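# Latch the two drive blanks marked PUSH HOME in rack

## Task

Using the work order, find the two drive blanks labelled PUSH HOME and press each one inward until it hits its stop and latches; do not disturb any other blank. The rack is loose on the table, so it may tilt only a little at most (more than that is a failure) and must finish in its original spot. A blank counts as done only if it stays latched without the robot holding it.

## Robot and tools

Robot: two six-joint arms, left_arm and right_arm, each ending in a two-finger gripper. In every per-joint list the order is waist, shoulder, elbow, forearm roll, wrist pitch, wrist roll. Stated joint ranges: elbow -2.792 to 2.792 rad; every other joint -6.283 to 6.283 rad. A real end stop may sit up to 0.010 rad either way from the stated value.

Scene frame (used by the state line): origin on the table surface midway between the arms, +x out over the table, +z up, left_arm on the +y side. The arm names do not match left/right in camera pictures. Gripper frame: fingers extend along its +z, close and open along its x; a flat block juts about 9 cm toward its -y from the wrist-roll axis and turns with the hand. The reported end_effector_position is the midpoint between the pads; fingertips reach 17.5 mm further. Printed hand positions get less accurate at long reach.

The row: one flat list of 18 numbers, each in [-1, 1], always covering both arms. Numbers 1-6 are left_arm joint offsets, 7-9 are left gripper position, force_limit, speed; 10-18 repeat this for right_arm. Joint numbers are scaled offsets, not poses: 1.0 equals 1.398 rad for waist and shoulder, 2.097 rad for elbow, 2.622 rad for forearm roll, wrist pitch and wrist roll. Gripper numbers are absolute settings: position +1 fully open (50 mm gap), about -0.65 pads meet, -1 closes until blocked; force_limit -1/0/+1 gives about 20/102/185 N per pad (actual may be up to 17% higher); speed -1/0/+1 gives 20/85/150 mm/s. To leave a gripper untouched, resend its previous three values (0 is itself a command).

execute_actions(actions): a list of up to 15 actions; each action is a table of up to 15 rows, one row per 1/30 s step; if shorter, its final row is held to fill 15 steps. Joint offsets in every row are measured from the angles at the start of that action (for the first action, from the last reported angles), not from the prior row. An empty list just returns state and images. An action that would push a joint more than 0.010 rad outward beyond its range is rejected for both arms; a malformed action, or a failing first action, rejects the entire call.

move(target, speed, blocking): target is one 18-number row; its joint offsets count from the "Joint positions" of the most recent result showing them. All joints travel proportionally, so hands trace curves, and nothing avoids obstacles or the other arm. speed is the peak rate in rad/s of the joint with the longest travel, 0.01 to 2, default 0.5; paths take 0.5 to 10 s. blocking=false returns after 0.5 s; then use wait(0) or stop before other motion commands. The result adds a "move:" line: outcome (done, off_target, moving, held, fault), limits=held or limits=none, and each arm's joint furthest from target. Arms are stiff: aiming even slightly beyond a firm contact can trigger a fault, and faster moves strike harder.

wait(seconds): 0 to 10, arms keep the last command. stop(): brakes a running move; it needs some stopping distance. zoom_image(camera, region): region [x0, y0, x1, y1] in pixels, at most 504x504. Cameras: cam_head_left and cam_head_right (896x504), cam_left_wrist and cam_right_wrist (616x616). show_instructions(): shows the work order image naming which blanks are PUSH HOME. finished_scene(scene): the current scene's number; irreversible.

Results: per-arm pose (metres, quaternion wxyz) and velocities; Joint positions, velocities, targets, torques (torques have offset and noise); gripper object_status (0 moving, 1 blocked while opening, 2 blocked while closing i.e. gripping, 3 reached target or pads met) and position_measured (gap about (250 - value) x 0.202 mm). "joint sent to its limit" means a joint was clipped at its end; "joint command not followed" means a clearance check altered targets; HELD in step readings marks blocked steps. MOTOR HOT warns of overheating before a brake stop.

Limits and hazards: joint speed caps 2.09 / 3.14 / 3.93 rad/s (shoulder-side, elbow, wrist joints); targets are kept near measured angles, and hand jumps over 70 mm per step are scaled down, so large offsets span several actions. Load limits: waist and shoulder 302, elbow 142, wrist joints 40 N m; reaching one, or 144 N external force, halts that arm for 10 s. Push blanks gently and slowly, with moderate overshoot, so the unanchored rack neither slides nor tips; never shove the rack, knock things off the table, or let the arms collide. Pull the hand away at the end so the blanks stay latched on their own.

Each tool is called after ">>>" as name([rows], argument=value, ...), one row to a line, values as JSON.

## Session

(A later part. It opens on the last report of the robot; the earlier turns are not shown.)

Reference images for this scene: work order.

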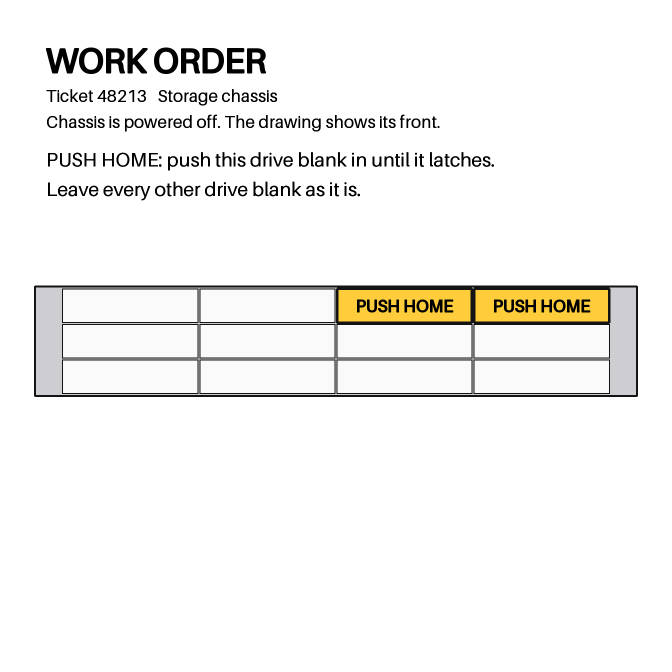

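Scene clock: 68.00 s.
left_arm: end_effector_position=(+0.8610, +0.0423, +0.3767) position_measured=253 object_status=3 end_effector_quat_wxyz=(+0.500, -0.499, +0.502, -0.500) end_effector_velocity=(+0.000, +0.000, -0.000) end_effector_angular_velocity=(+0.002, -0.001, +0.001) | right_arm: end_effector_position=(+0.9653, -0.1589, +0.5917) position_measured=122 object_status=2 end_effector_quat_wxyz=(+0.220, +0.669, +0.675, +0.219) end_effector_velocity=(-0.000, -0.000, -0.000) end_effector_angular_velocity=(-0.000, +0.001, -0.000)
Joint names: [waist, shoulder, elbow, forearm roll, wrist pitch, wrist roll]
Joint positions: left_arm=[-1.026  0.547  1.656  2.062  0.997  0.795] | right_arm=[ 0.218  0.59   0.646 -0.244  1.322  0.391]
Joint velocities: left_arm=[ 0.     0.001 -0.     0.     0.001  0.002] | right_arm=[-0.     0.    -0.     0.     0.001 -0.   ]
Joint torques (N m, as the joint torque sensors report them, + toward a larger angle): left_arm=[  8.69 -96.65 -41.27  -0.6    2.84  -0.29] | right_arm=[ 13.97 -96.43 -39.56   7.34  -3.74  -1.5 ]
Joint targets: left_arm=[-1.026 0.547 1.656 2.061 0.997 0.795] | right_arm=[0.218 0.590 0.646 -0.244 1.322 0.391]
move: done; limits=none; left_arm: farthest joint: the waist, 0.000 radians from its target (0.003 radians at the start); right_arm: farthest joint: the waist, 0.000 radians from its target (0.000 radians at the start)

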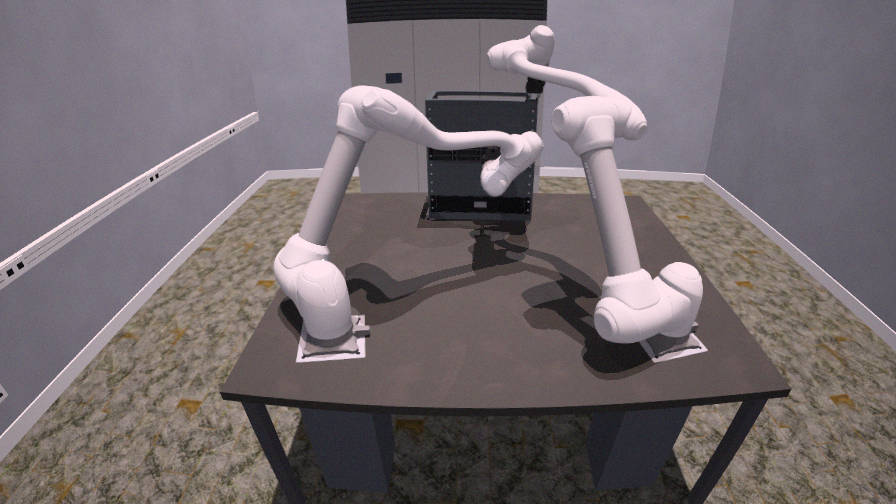

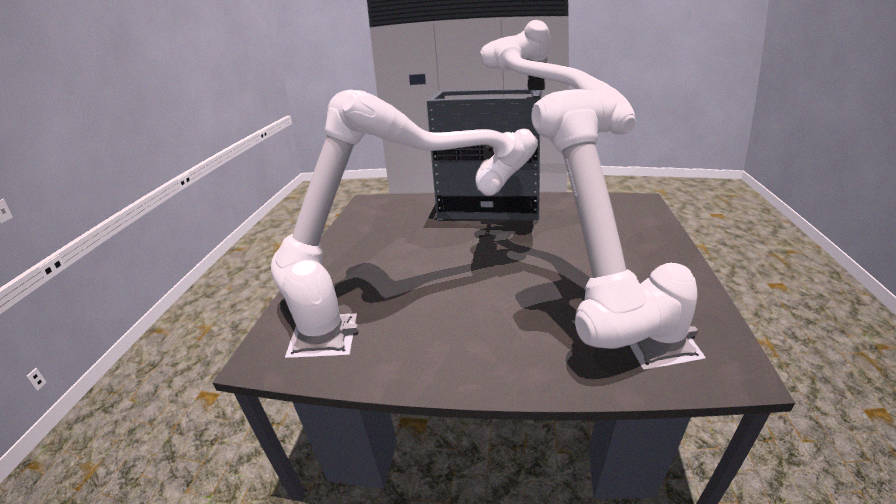

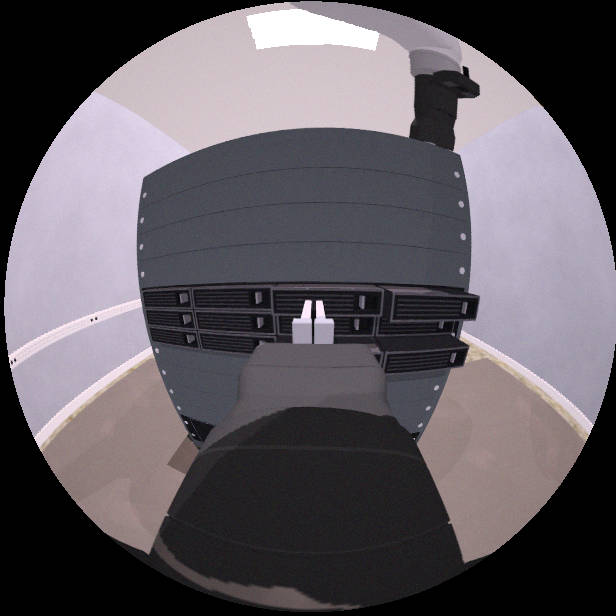

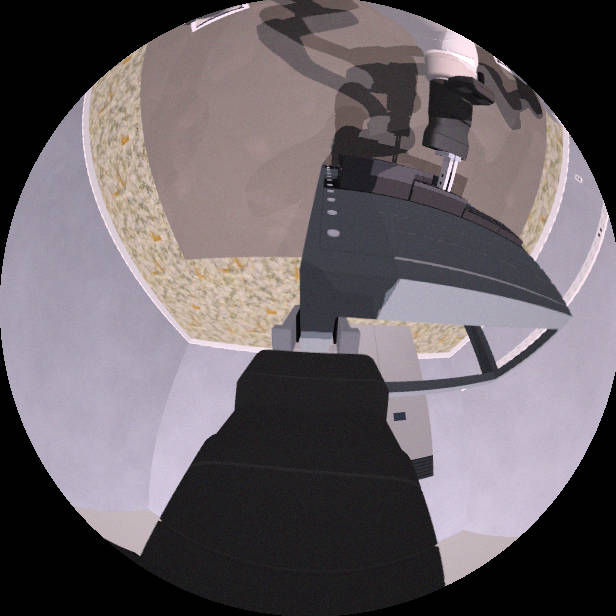

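>>> move(target=[0.0037,0.0032,-0.0035,0.001,-0.0019,0.0003,-1,0,0.5,0,0,0,0,0,0,-1,0.6,0], speed=0.01)

>>> zoom_image(camera="cam_right_wrist", region=[300, 100, 540, 260])

Scene clock: 69.83 s.
left_arm: end_effector_position=(+0.8661, +0.0427, +0.3765) position_measured=253 object_status=3 end_effector_quat_wxyz=(+0.500, -0.499, +0.502, -0.500) end_effector_velocity=(-0.000, -0.000, -0.000) end_effector_angular_velocity=(+0.001, +0.001, -0.001) | right_arm: end_effector_position=(+0.9653, -0.1589, +0.5917) position_measured=122 object_status=2 end_effector_quat_wxyz=(+0.220, +0.669, +0.675, +0.219) end_effector_velocity=(+0.000, +0.000, +0.000) end_effector_angular_velocity=(+0.000, -0.001, +0.000)
Joint names: [waist, shoulder, elbow, forearm roll, wrist pitch, wrist roll]
Joint positions: left_arm=[-1.02   0.551  1.648  2.064  0.992  0.796] | right_arm=[ 0.218  0.59   0.646 -0.244  1.322  0.391]
Joint velocities: left_arm=[ 0.    -0.     0.     0.    -0.002  0.   ] | right_arm=[ 0.     0.    -0.001  0.    -0.    -0.   ]
Joint torques (N m, as the joint torque sensors report them, + toward a larger angle): left_arm=[  7.37 -97.29 -39.61  -0.74   2.53   0.  ] | right_arm=[ 13.56 -93.51 -39.8    7.27  -3.46  -1.49]
Joint targets: left_arm=[-1.020 0.551 1.648 2.064 0.992 0.796] | right_arm=[0.218 0.590 0.646 -0.244 1.322 0.391]
move: done; limits=none; left_arm: farthest joint: the forearm roll, 0.001 radians from its target (0.003 radians at the start); right_arm: farthest joint: the waist, 0.000 radians from its target (0.000 radians at the start)

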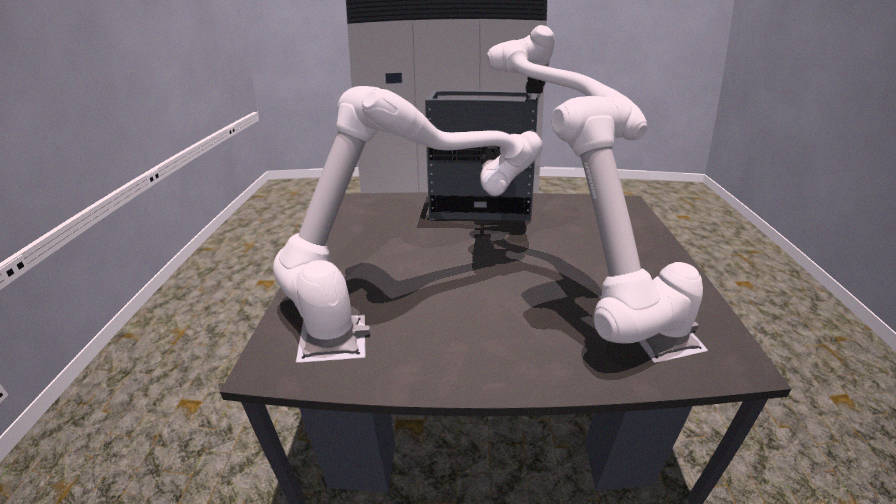

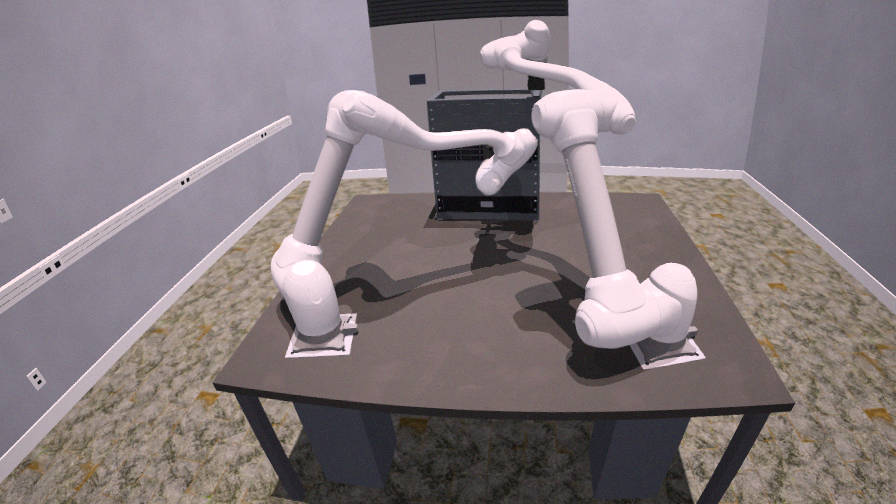

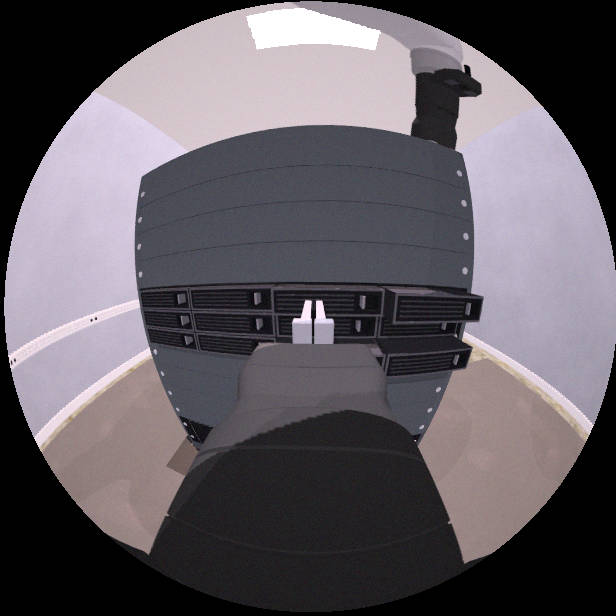

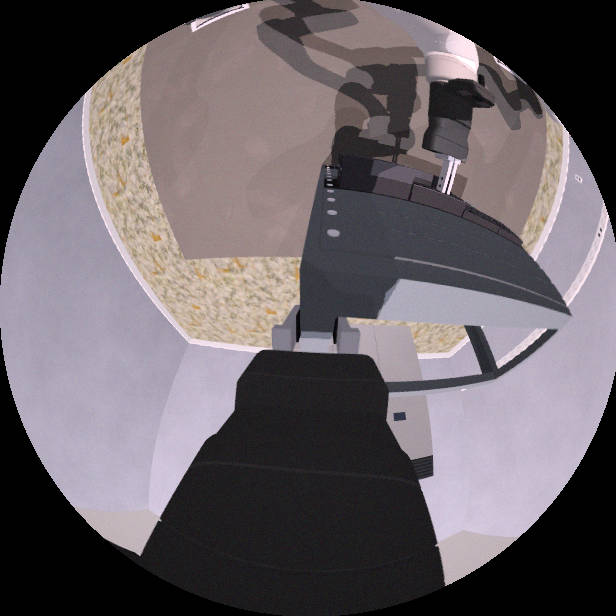

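Region (300, 100, 540, 260) of cam_right_wrist's 616x616 image, scaled by 2.100, with more detail than that image has.

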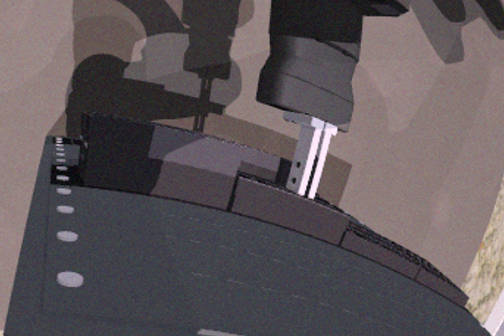

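>>> move(target=[0.0029,0.0026,-0.0028,0.0008,-0.0015,0.0003,-1,0,0.5,0,0,0,0,0,0,-1,0.6,0], speed=0.01)

>>> zoom_image(camera="cam_right_wrist", region=[300, 100, 540, 260])

Scene clock: 72.73 s.
left_arm: end_effector_position=(+0.8701, +0.0430, +0.3764) position_measured=253 object_status=3 end_effector_quat_wxyz=(+0.500, -0.499, +0.502, -0.500) end_effector_velocity=(-0.000, -0.001, -0.001) end_effector_angular_velocity=(+0.002, +0.001, -0.002) | right_arm: end_effector_position=(+0.9653, -0.1589, +0.5917) position_measured=122 object_status=2 end_effector_quat_wxyz=(+0.220, +0.669, +0.675, +0.219) end_effector_velocity=(-0.000, -0.000, -0.000) end_effector_angular_velocity=(-0.001, +0.001, -0.001)
Joint names: [waist, shoulder, elbow, forearm roll, wrist pitch, wrist roll]
Joint positions: left_arm=[-1.016  0.555  1.643  2.066  0.988  0.797] | right_arm=[ 0.218  0.59   0.646 -0.244  1.322  0.391]
Joint velocities: left_arm=[-0.001  0.     0.     0.    -0.001  0.001] | right_arm=[-0.     0.     0.    -0.001  0.001 -0.   ]
Joint torques (N m, as the joint torque sensors report them, + toward a larger angle): left_arm=[  7.77 -96.82 -40.81  -0.85   2.67  -0.27] | right_arm=[ 11.32 -93.83 -39.63   7.35  -3.54  -1.49]
Joint targets: left_arm=[-1.016 0.555 1.643 2.066 0.988 0.797] | right_arm=[0.218 0.590 0.646 -0.244 1.322 0.391]
move: done; limits=none; left_arm: farthest joint: the waist, 0.000 radians from its target (0.004 radians at the start); right_arm: farthest joint: the waist, 0.000 radians from its target (0.000 radians at the start)

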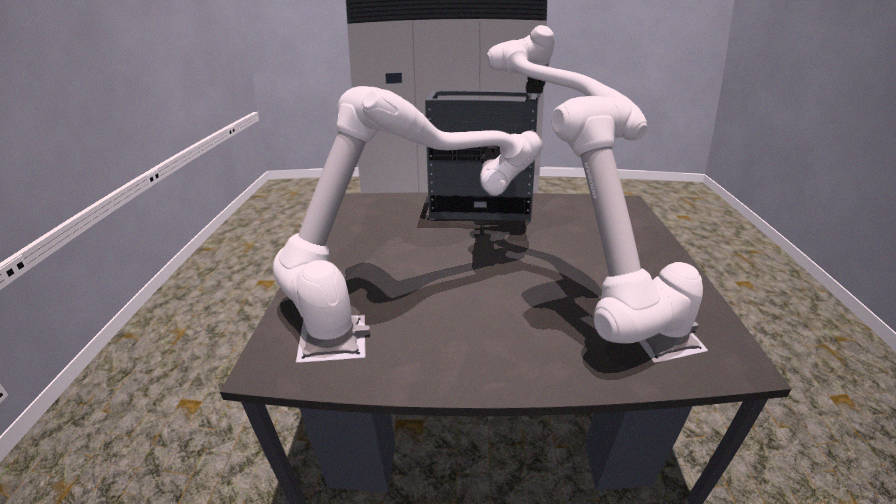

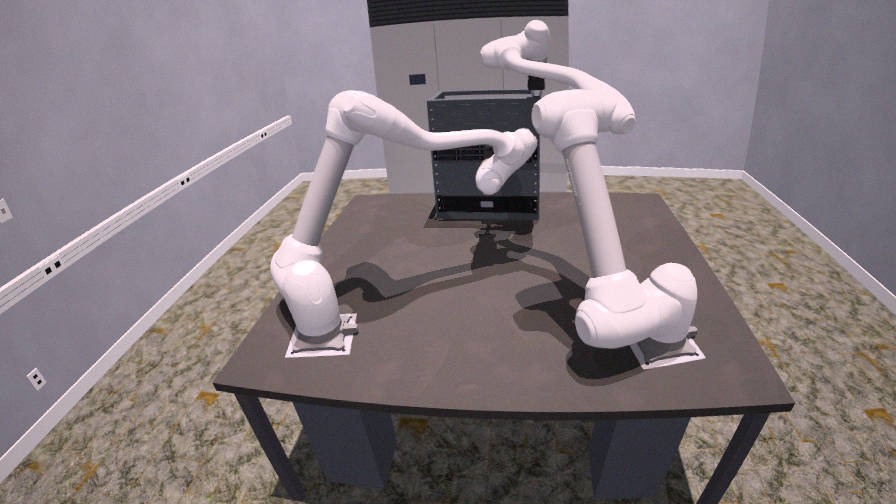

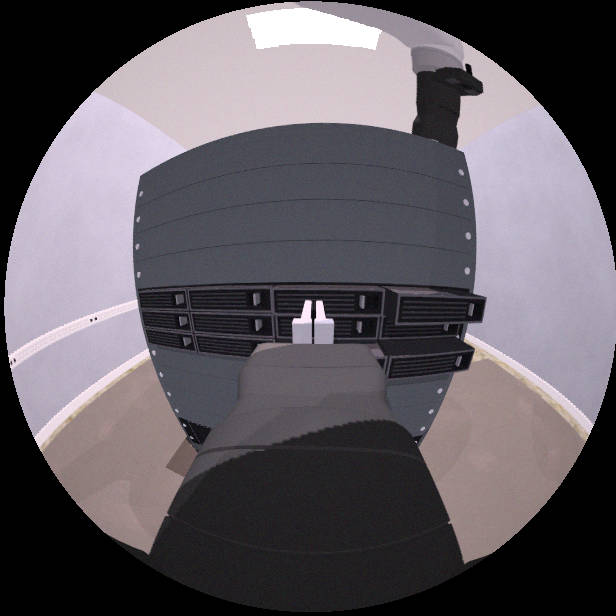

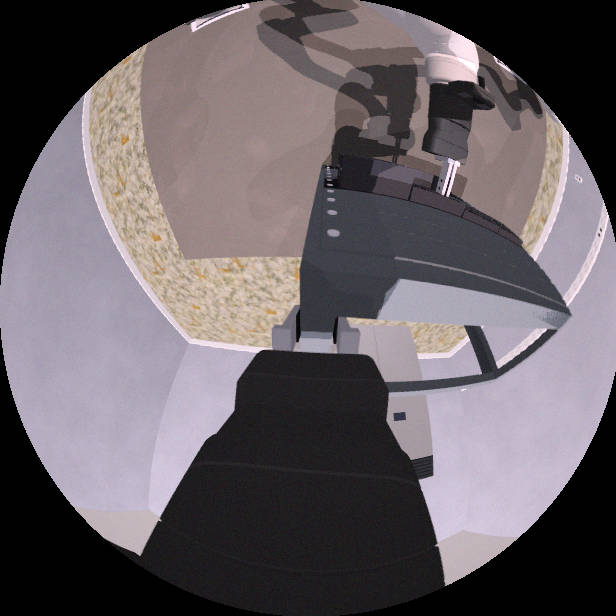

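Region (300, 100, 540, 260) of cam_right_wrist's 616x616 image, scaled by 2.100, with more detail than that image has.

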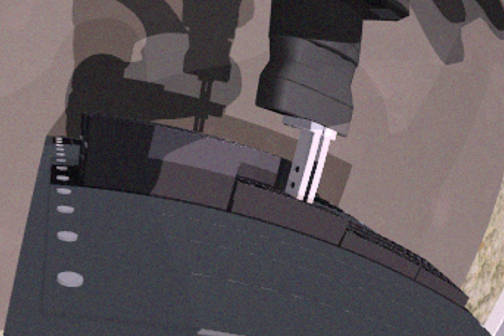

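>>> zoom_image(camera="cam_left_wrist", region=[130, 270, 490, 380])

>>> execute_actions([
  [[0.00037,0.00032,-0.00035,0.0001,-0.00019,0.00003,-1,0,0.5,0,0,0,0,0,0,-1,0.6,0],[0.00073,0.00064,-0.00071,0.0002,-0.00038,0.00007,-1,0,0.5,0,0,0,0,0,0,-1,0.6,0]],
])

Region (130, 270, 490, 380) of cam_left_wrist's 616x616 image, scaled by 1.400, with more detail than that image has; it fills the top 154 rows of this view, and the rest is white.

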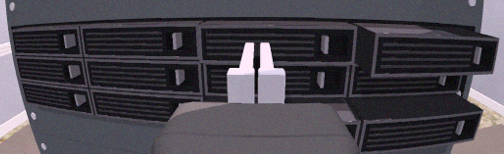

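Scene clock: 77.97 s.
left_arm: end_effector_position=(+0.8711, +0.0431, +0.3763) position_measured=253 object_status=3 end_effector_quat_wxyz=(+0.500, -0.499, +0.502, -0.500) end_effector_velocity=(-0.000, -0.000, -0.000) end_effector_angular_velocity=(+0.001, -0.000, +0.000) | right_arm: end_effector_position=(+0.9653, -0.1589, +0.5917) position_measured=122 object_status=2 end_effector_quat_wxyz=(+0.220, +0.669, +0.675, +0.219) end_effector_velocity=(+0.000, +0.000, -0.000) end_effector_angular_velocity=(+0.000, -0.000, -0.000)
Joint names: [waist, shoulder, elbow, forearm roll, wrist pitch, wrist roll]
Joint positions: left_arm=[-1.015  0.556  1.641  2.067  0.987  0.797] | right_arm=[ 0.218  0.59   0.646 -0.244  1.322  0.391]
Joint velocities: left_arm=[-0.     0.    -0.    -0.     0.     0.001] | right_arm=[-0.  0. -0. -0. -0.  0.]
Joint torques (N m, as the joint torque sensors report them, + toward a larger angle): left_arm=[  7.17 -96.62 -41.29  -0.72   2.58  -0.09] | right_arm=[ 13.94 -94.26 -39.69   7.22  -3.74  -1.68]
Joint targets: left_arm=[-1.015 0.556 1.641 2.067 0.987 0.797] | right_arm=[0.218 0.590 0.646 -0.244 1.322 0.391]
Step readings (joint positions):
0: left_arm=[-1.016 0.555 1.643 2.066 0.988 0.797] | right_arm=[0.218 0.590 0.646 -0.244 1.322 0.391]
1: left_arm=[-1.016 0.555 1.642 2.066 0.988 0.797] | right_arm=[0.218 0.590 0.646 -0.244 1.322 0.391]
2: left_arm=[-1.016 0.555 1.642 2.066 0.988 0.797] | right_arm=[0.218 0.590 0.646 -0.244 1.322 0.391]
4: left_arm=[-1.015 0.556 1.641 2.067 0.987 0.797] | right_arm=[0.218 0.590 0.646 -0.244 1.322 0.391]
8: left_arm=[-1.015 0.556 1.641 2.067 0.987 0.797] | right_arm=[0.218 0.590 0.646 -0.244 1.322 0.391]
15: Joint positions above

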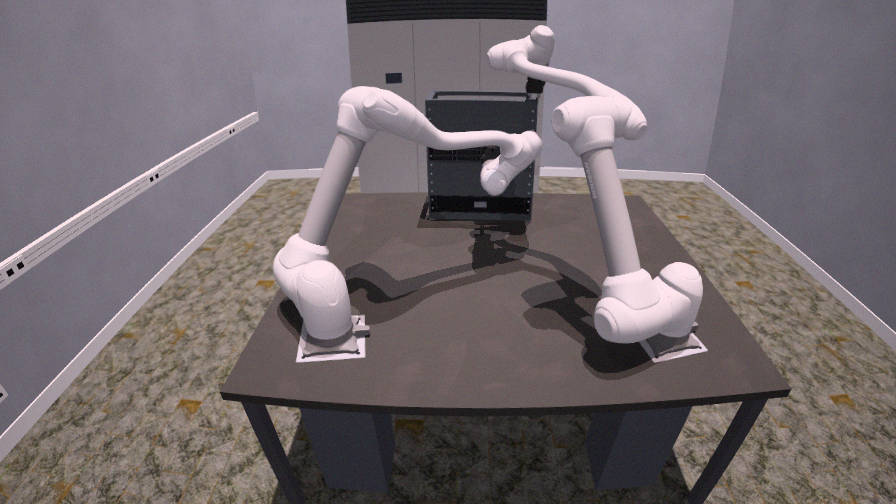

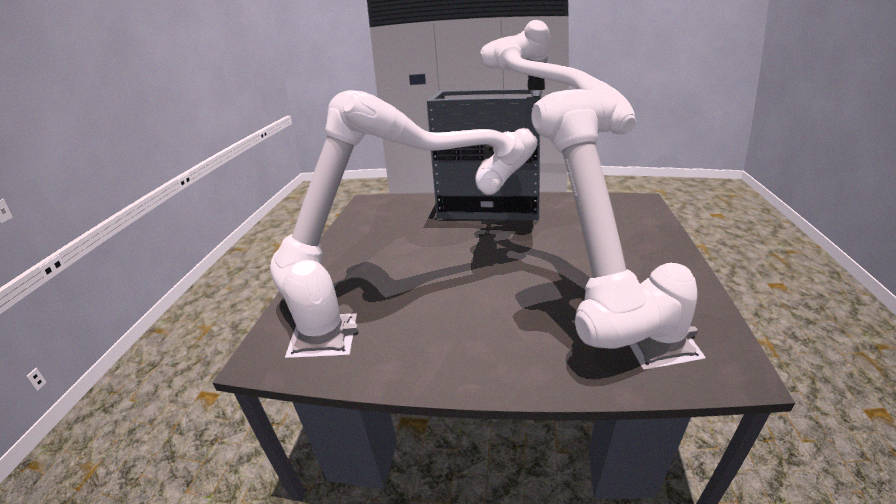

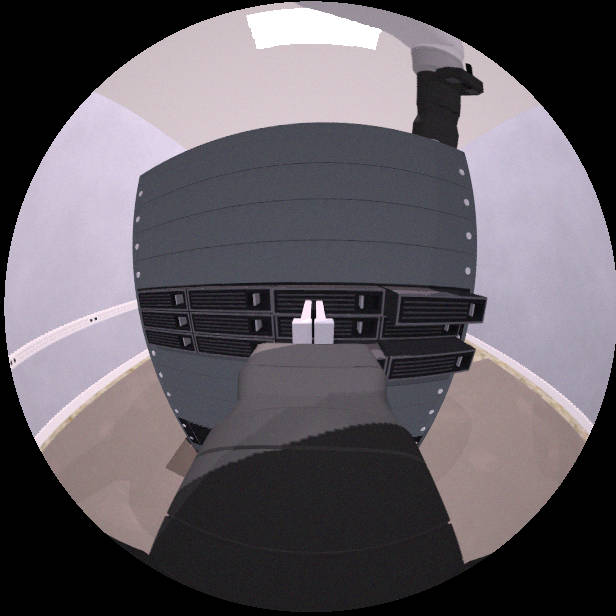

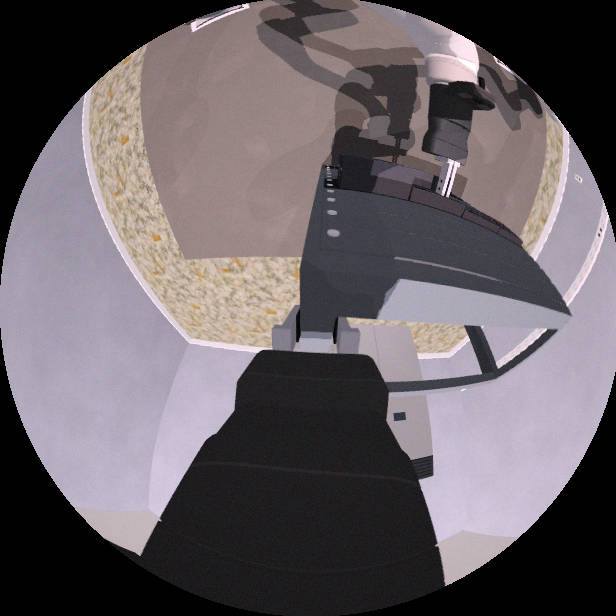

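Looks nearly flush. Continue 1 mm steps.

>>> execute_actions([
  [[0.00037,0.00032,-0.00035,0.0001,-0.00019,0.00003,-1,0,0.5,0,0,0,0,0,0,-1,0.6,0],[0.00073,0.00064,-0.00071,0.0002,-0.00038,0.00007,-1,0,0.5,0,0,0,0,0,0,-1,0.6,0]],
])

>>> execute_actions([
  [[0.00037,0.00032,-0.00035,0.0001,-0.00019,0.00003,-1,0,0.5,0,0,0,0,0,0,-1,0.6,0],[0.00073,0.00064,-0.00071,0.0002,-0.00038,0.00007,-1,0,0.5,0,0,0,0,0,0,-1,0.6,0]],
])

Scene clock: 79.83 s.
left_arm: end_effector_position=(+0.8721, +0.0432, +0.3763) position_measured=253 object_status=3 end_effector_quat_wxyz=(+0.500, -0.499, +0.502, -0.500) end_effector_velocity=(+0.000, +0.000, +0.000) end_effector_angular_velocity=(-0.001, -0.001, +0.001) | right_arm: end_effector_position=(+0.9653, -0.1589, +0.5917) position_measured=122 object_status=2 end_effector_quat_wxyz=(+0.220, +0.669, +0.675, +0.219) end_effector_velocity=(+0.000, +0.000, -0.001) end_effector_angular_velocity=(+0.001, +0.001, +0.000)
Joint names: [waist, shoulder, elbow, forearm roll, wrist pitch, wrist roll]
Joint positions: left_arm=[-1.014  0.557  1.64   2.067  0.986  0.797] | right_arm=[ 0.218  0.59   0.646 -0.244  1.322  0.391]
Joint velocities: left_arm=[ 0.     0.001 -0.001 -0.     0.001 -0.001] | right_arm=[ 0.     0.     0.001  0.001 -0.001  0.   ]
Joint torques (N m, as the joint torque sensors report them, + toward a larger angle): left_arm=[  9.37 -98.86 -40.88  -1.06   2.75  -0.25] | right_arm=[ 13.43 -94.67 -40.07   7.44  -3.46  -1.64]
Joint targets: left_arm=[-1.014 0.557 1.640 2.067 0.986 0.797] | right_arm=[0.218 0.590 0.646 -0.244 1.322 0.391]
Step readings (joint positions):
0: left_arm=[-1.015 0.556 1.641 2.067 0.987 0.797] | right_arm=[0.218 0.590 0.646 -0.244 1.322 0.391]
1: left_arm=[-1.015 0.556 1.641 2.067 0.987 0.797] | right_arm=[0.218 0.590 0.646 -0.244 1.322 0.391]
2: left_arm=[-1.015 0.556 1.640 2.067 0.987 0.797] | right_arm=[0.218 0.590 0.646 -0.244 1.322 0.391]
4: left_arm=[-1.014 0.557 1.640 2.067 0.986 0.797] | right_arm=[0.218 0.590 0.646 -0.244 1.322 0.391]
8: left_arm=[-1.014 0.557 1.640 2.067 0.986 0.797] | right_arm=[0.218 0.590 0.646 -0.244 1.322 0.391]
15: Joint positions above

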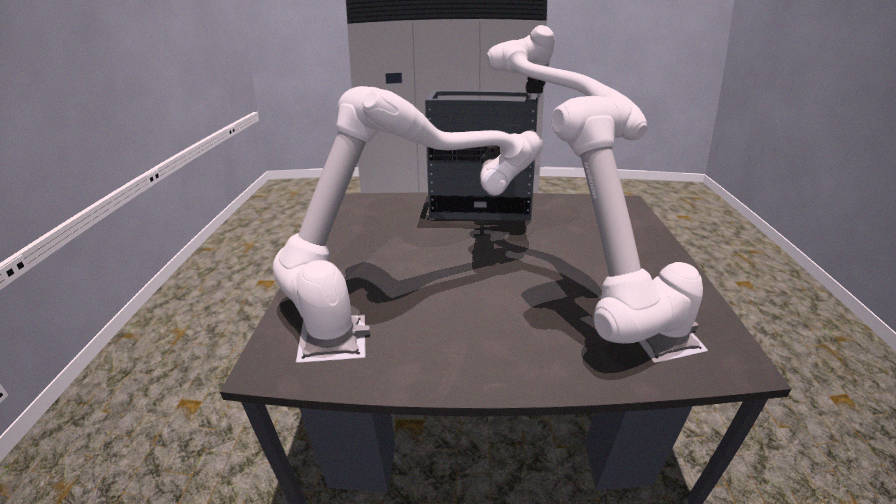

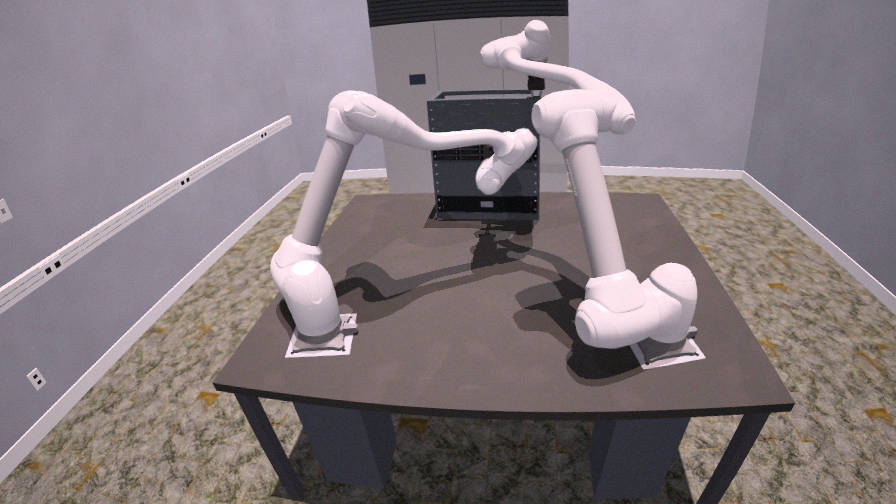

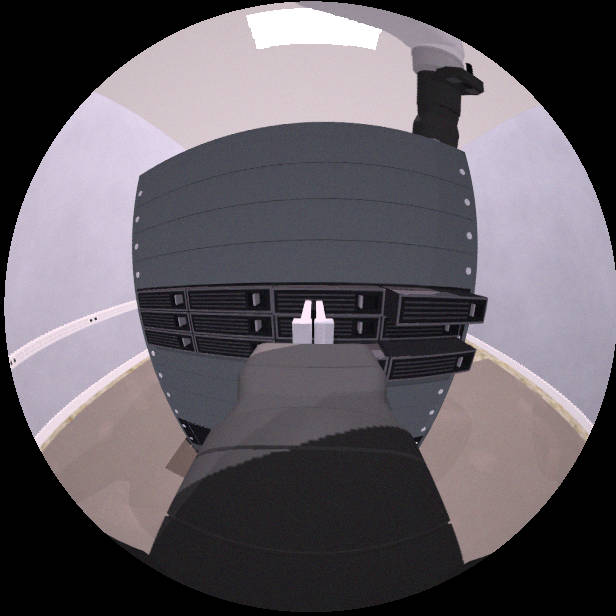

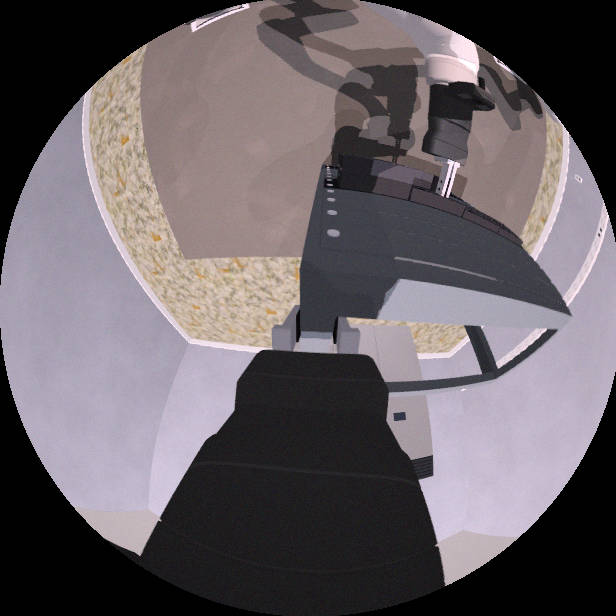

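Scene clock: 80.33 s.
left_arm: end_effector_position=(+0.8732, +0.0433, +0.3763) position_measured=253 object_status=3 end_effector_quat_wxyz=(+0.500, -0.499, +0.502, -0.500) end_effector_velocity=(+0.000, -0.000, -0.000) end_effector_angular_velocity=(+0.001, +0.001, -0.001) | right_arm: end_effector_position=(+0.9653, -0.1589, +0.5917) position_measured=122 object_status=2 end_effector_quat_wxyz=(+0.220, +0.669, +0.675, +0.219) end_effector_velocity=(-0.000, +0.000, -0.001) end_effector_angular_velocity=(-0.000, +0.001, +0.000)
Joint names: [waist, shoulder, elbow, forearm roll, wrist pitch, wrist roll]
Joint positions: left_arm=[-1.013  0.558  1.638  2.068  0.985  0.797] | right_arm=[ 0.218  0.59   0.646 -0.244  1.322  0.391]
Joint velocities: left_arm=[ 0.    -0.     0.     0.    -0.001  0.001] | right_arm=[ 0.     0.     0.001  0.     0.    -0.   ]
Joint torques (N m, as the joint torque sensors report them, + toward a larger angle): left_arm=[  7.6  -97.21 -41.31  -0.84   2.62  -0.13] | right_arm=[ 12.39 -94.67 -40.16   7.33  -3.45  -1.5 ]
Joint targets: left_arm=[-1.013 0.558 1.638 2.068 0.985 0.797] | right_arm=[0.218 0.590 0.646 -0.244 1.322 0.391]
Step readings (joint positions):
0: left_arm=[-1.014 0.557 1.640 2.067 0.986 0.797] | right_arm=[0.218 0.590 0.646 -0.244 1.322 0.391]
1: left_arm=[-1.014 0.557 1.639 2.067 0.986 0.797] | right_arm=[0.218 0.590 0.646 -0.244 1.322 0.391]
2: left_arm=[-1.014 0.557 1.639 2.067 0.986 0.797] | right_arm=[0.218 0.590 0.646 -0.244 1.322 0.391]
4: left_arm=[-1.013 0.558 1.638 2.068 0.985 0.797] | right_arm=[0.218 0.590 0.646 -0.244 1.322 0.391]
8: left_arm=[-1.013 0.558 1.638 2.068 0.985 0.797] | right_arm=[0.218 0.590 0.646 -0.244 1.322 0.391]
15: Joint positions above

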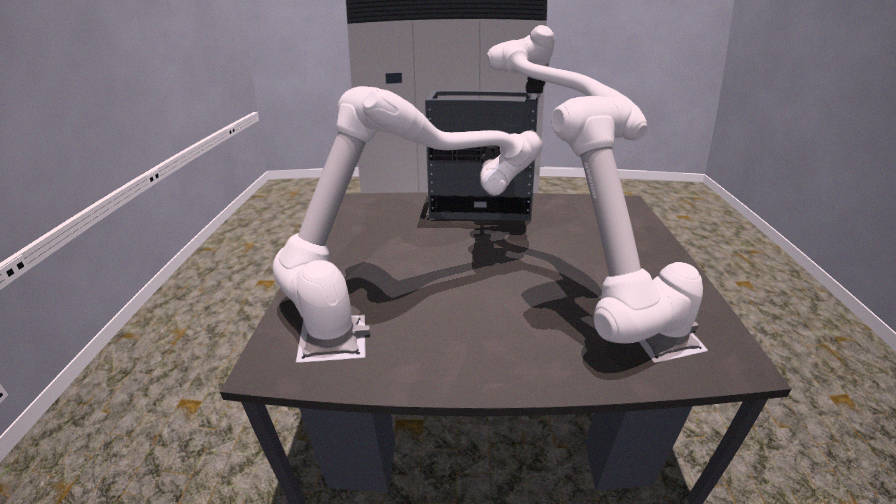

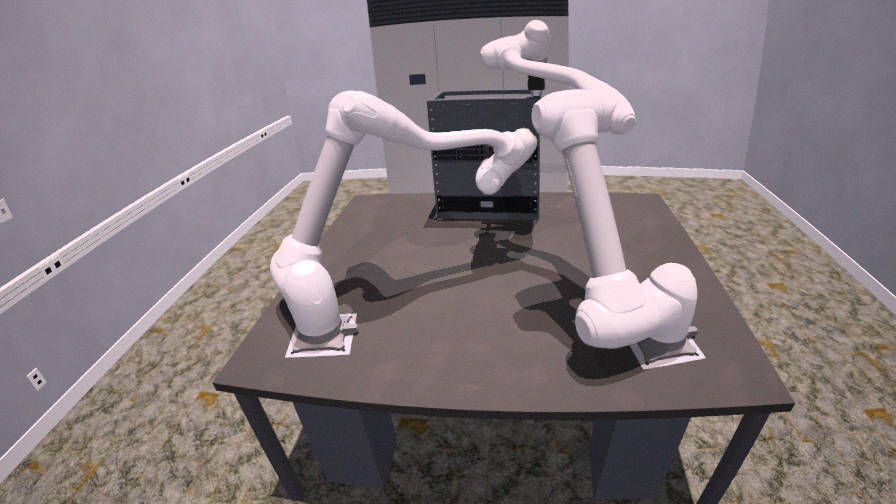

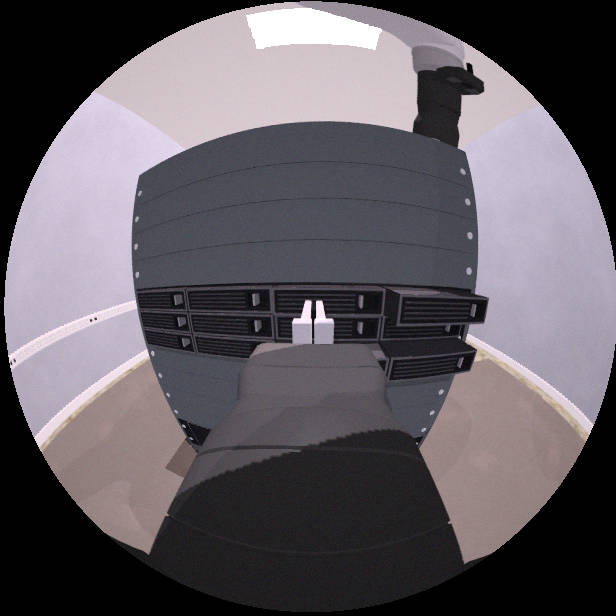

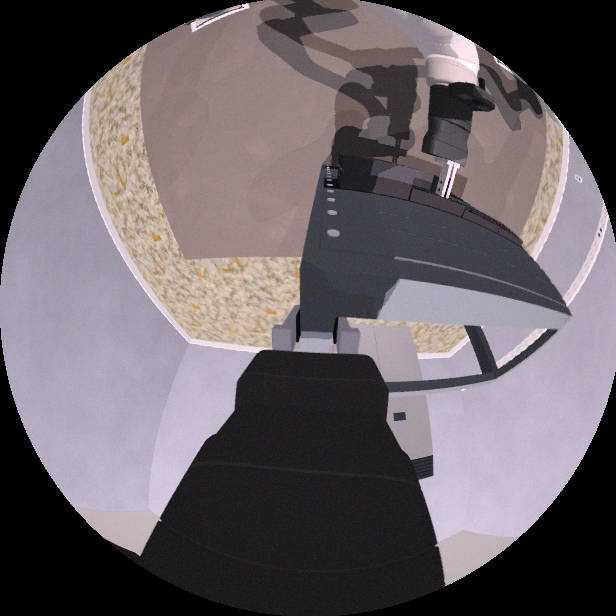

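>>> execute_actions([
  [[0.00037,0.00032,-0.00035,0.0001,-0.00019,0.00003,-1,0,0.5,0,0,0,0,0,0,-1,0.6,0],[0.00073,0.00064,-0.00071,0.0002,-0.00038,0.00007,-1,0,0.5,0,0,0,0,0,0,-1,0.6,0]],
])

>>> zoom_image(camera="cam_left_wrist", region=[130, 270, 490, 380])

>>> zoom_image(camera="cam_right_wrist", region=[300, 100, 540, 260])

Scene clock: 82.13 s.
left_arm: end_effector_position=(+0.8742, +0.0433, +0.3763) position_measured=253 object_status=3 end_effector_quat_wxyz=(+0.500, -0.499, +0.502, -0.500) end_effector_velocity=(+0.000, +0.000, +0.000) end_effector_angular_velocity=(-0.000, +0.000, -0.000) | right_arm: end_effector_position=(+0.9653, -0.1589, +0.5917) position_measured=122 object_status=2 end_effector_quat_wxyz=(+0.220, +0.669, +0.675, +0.219) end_effector_velocity=(-0.000, +0.000, -0.000) end_effector_angular_velocity=(+0.001, +0.001, +0.001)
Joint names: [waist, shoulder, elbow, forearm roll, wrist pitch, wrist roll]
Joint positions: left_arm=[-1.012  0.558  1.637  2.068  0.984  0.798] | right_arm=[ 0.218  0.59   0.646 -0.244  1.322  0.391]
Joint velocities: left_arm=[ 0.    -0.    -0.    -0.    -0.001  0.   ] | right_arm=[-0.     0.    -0.     0.002  0.001 -0.   ]
Joint torques (N m, as the joint torque sensors report them, + toward a larger angle): left_arm=[  8.73 -98.26 -40.53  -1.05   3.1   -0.11] | right_arm=[ 12.66 -94.79 -39.2    7.2   -3.62  -1.41]
Joint targets: left_arm=[-1.012 0.558 1.637 2.068 0.984 0.798] | right_arm=[0.218 0.590 0.646 -0.244 1.322 0.391]
Step readings (joint positions):
0: left_arm=[-1.013 0.558 1.638 2.068 0.985 0.797] | right_arm=[0.218 0.590 0.646 -0.244 1.322 0.391]
1: left_arm=[-1.013 0.558 1.638 2.068 0.985 0.797] | right_arm=[0.218 0.590 0.646 -0.244 1.322 0.391]
2: left_arm=[-1.013 0.558 1.637 2.068 0.985 0.797] | right_arm=[0.218 0.590 0.646 -0.244 1.322 0.391]
4: left_arm=[-1.012 0.558 1.637 2.068 0.984 0.798] | right_arm=[0.218 0.590 0.646 -0.244 1.322 0.391]
8: left_arm=[-1.012 0.558 1.637 2.068 0.984 0.798] | right_arm=[0.218 0.590 0.646 -0.244 1.322 0.391]
15: Joint positions above

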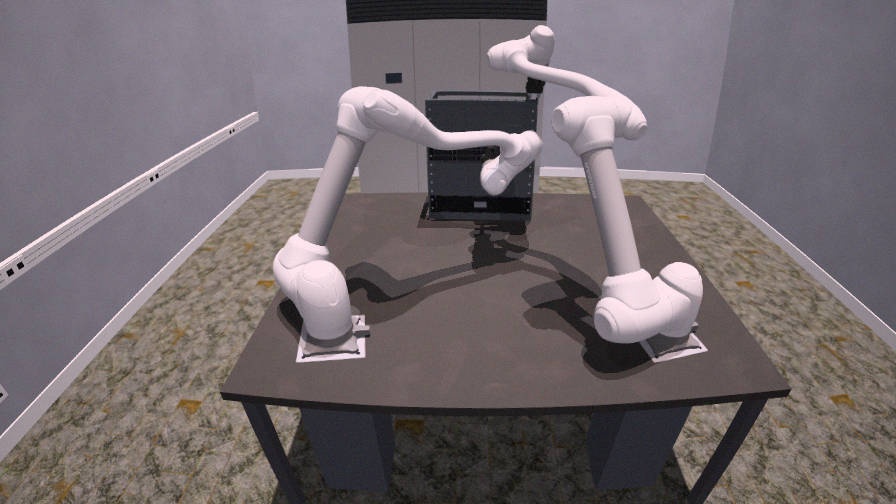

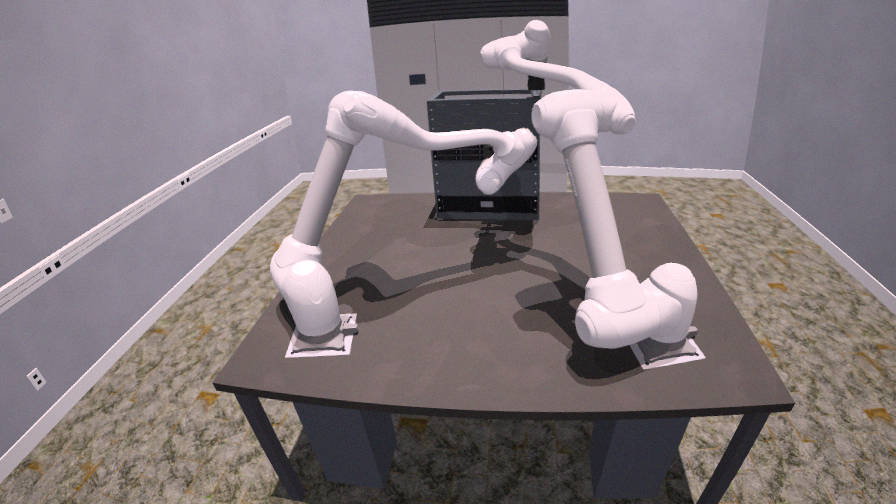

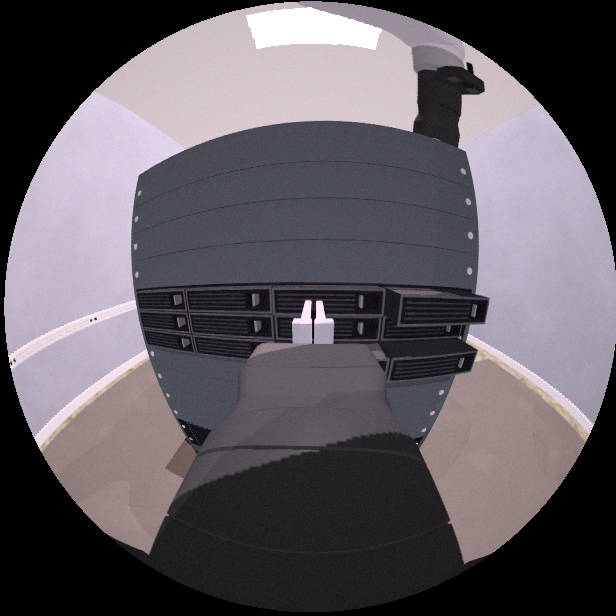

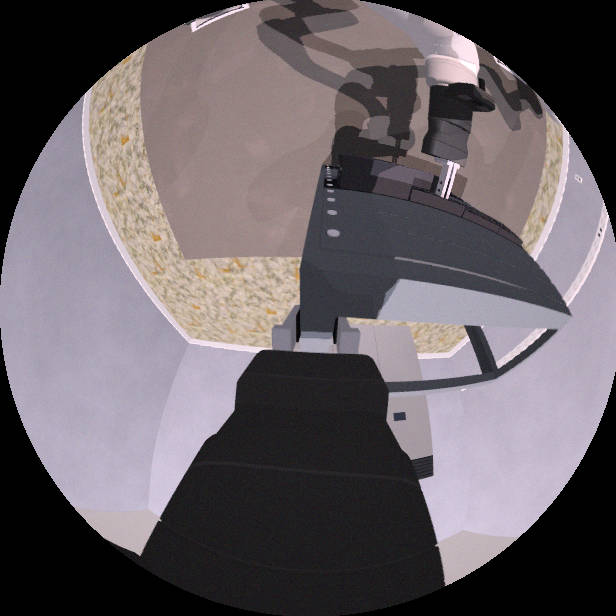

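Region (130, 270, 490, 380) of cam_left_wrist's 616x616 image, scaled by 1.400, with more detail than that image has; it fills the top 154 rows of this view, and the rest is white.

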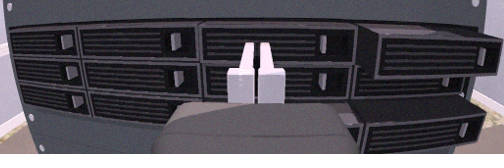

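Region (300, 100, 540, 260) of cam_right_wrist's 616x616 image, scaled by 2.100, with more detail than that image has.

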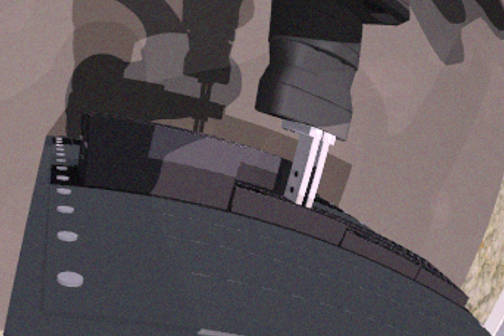

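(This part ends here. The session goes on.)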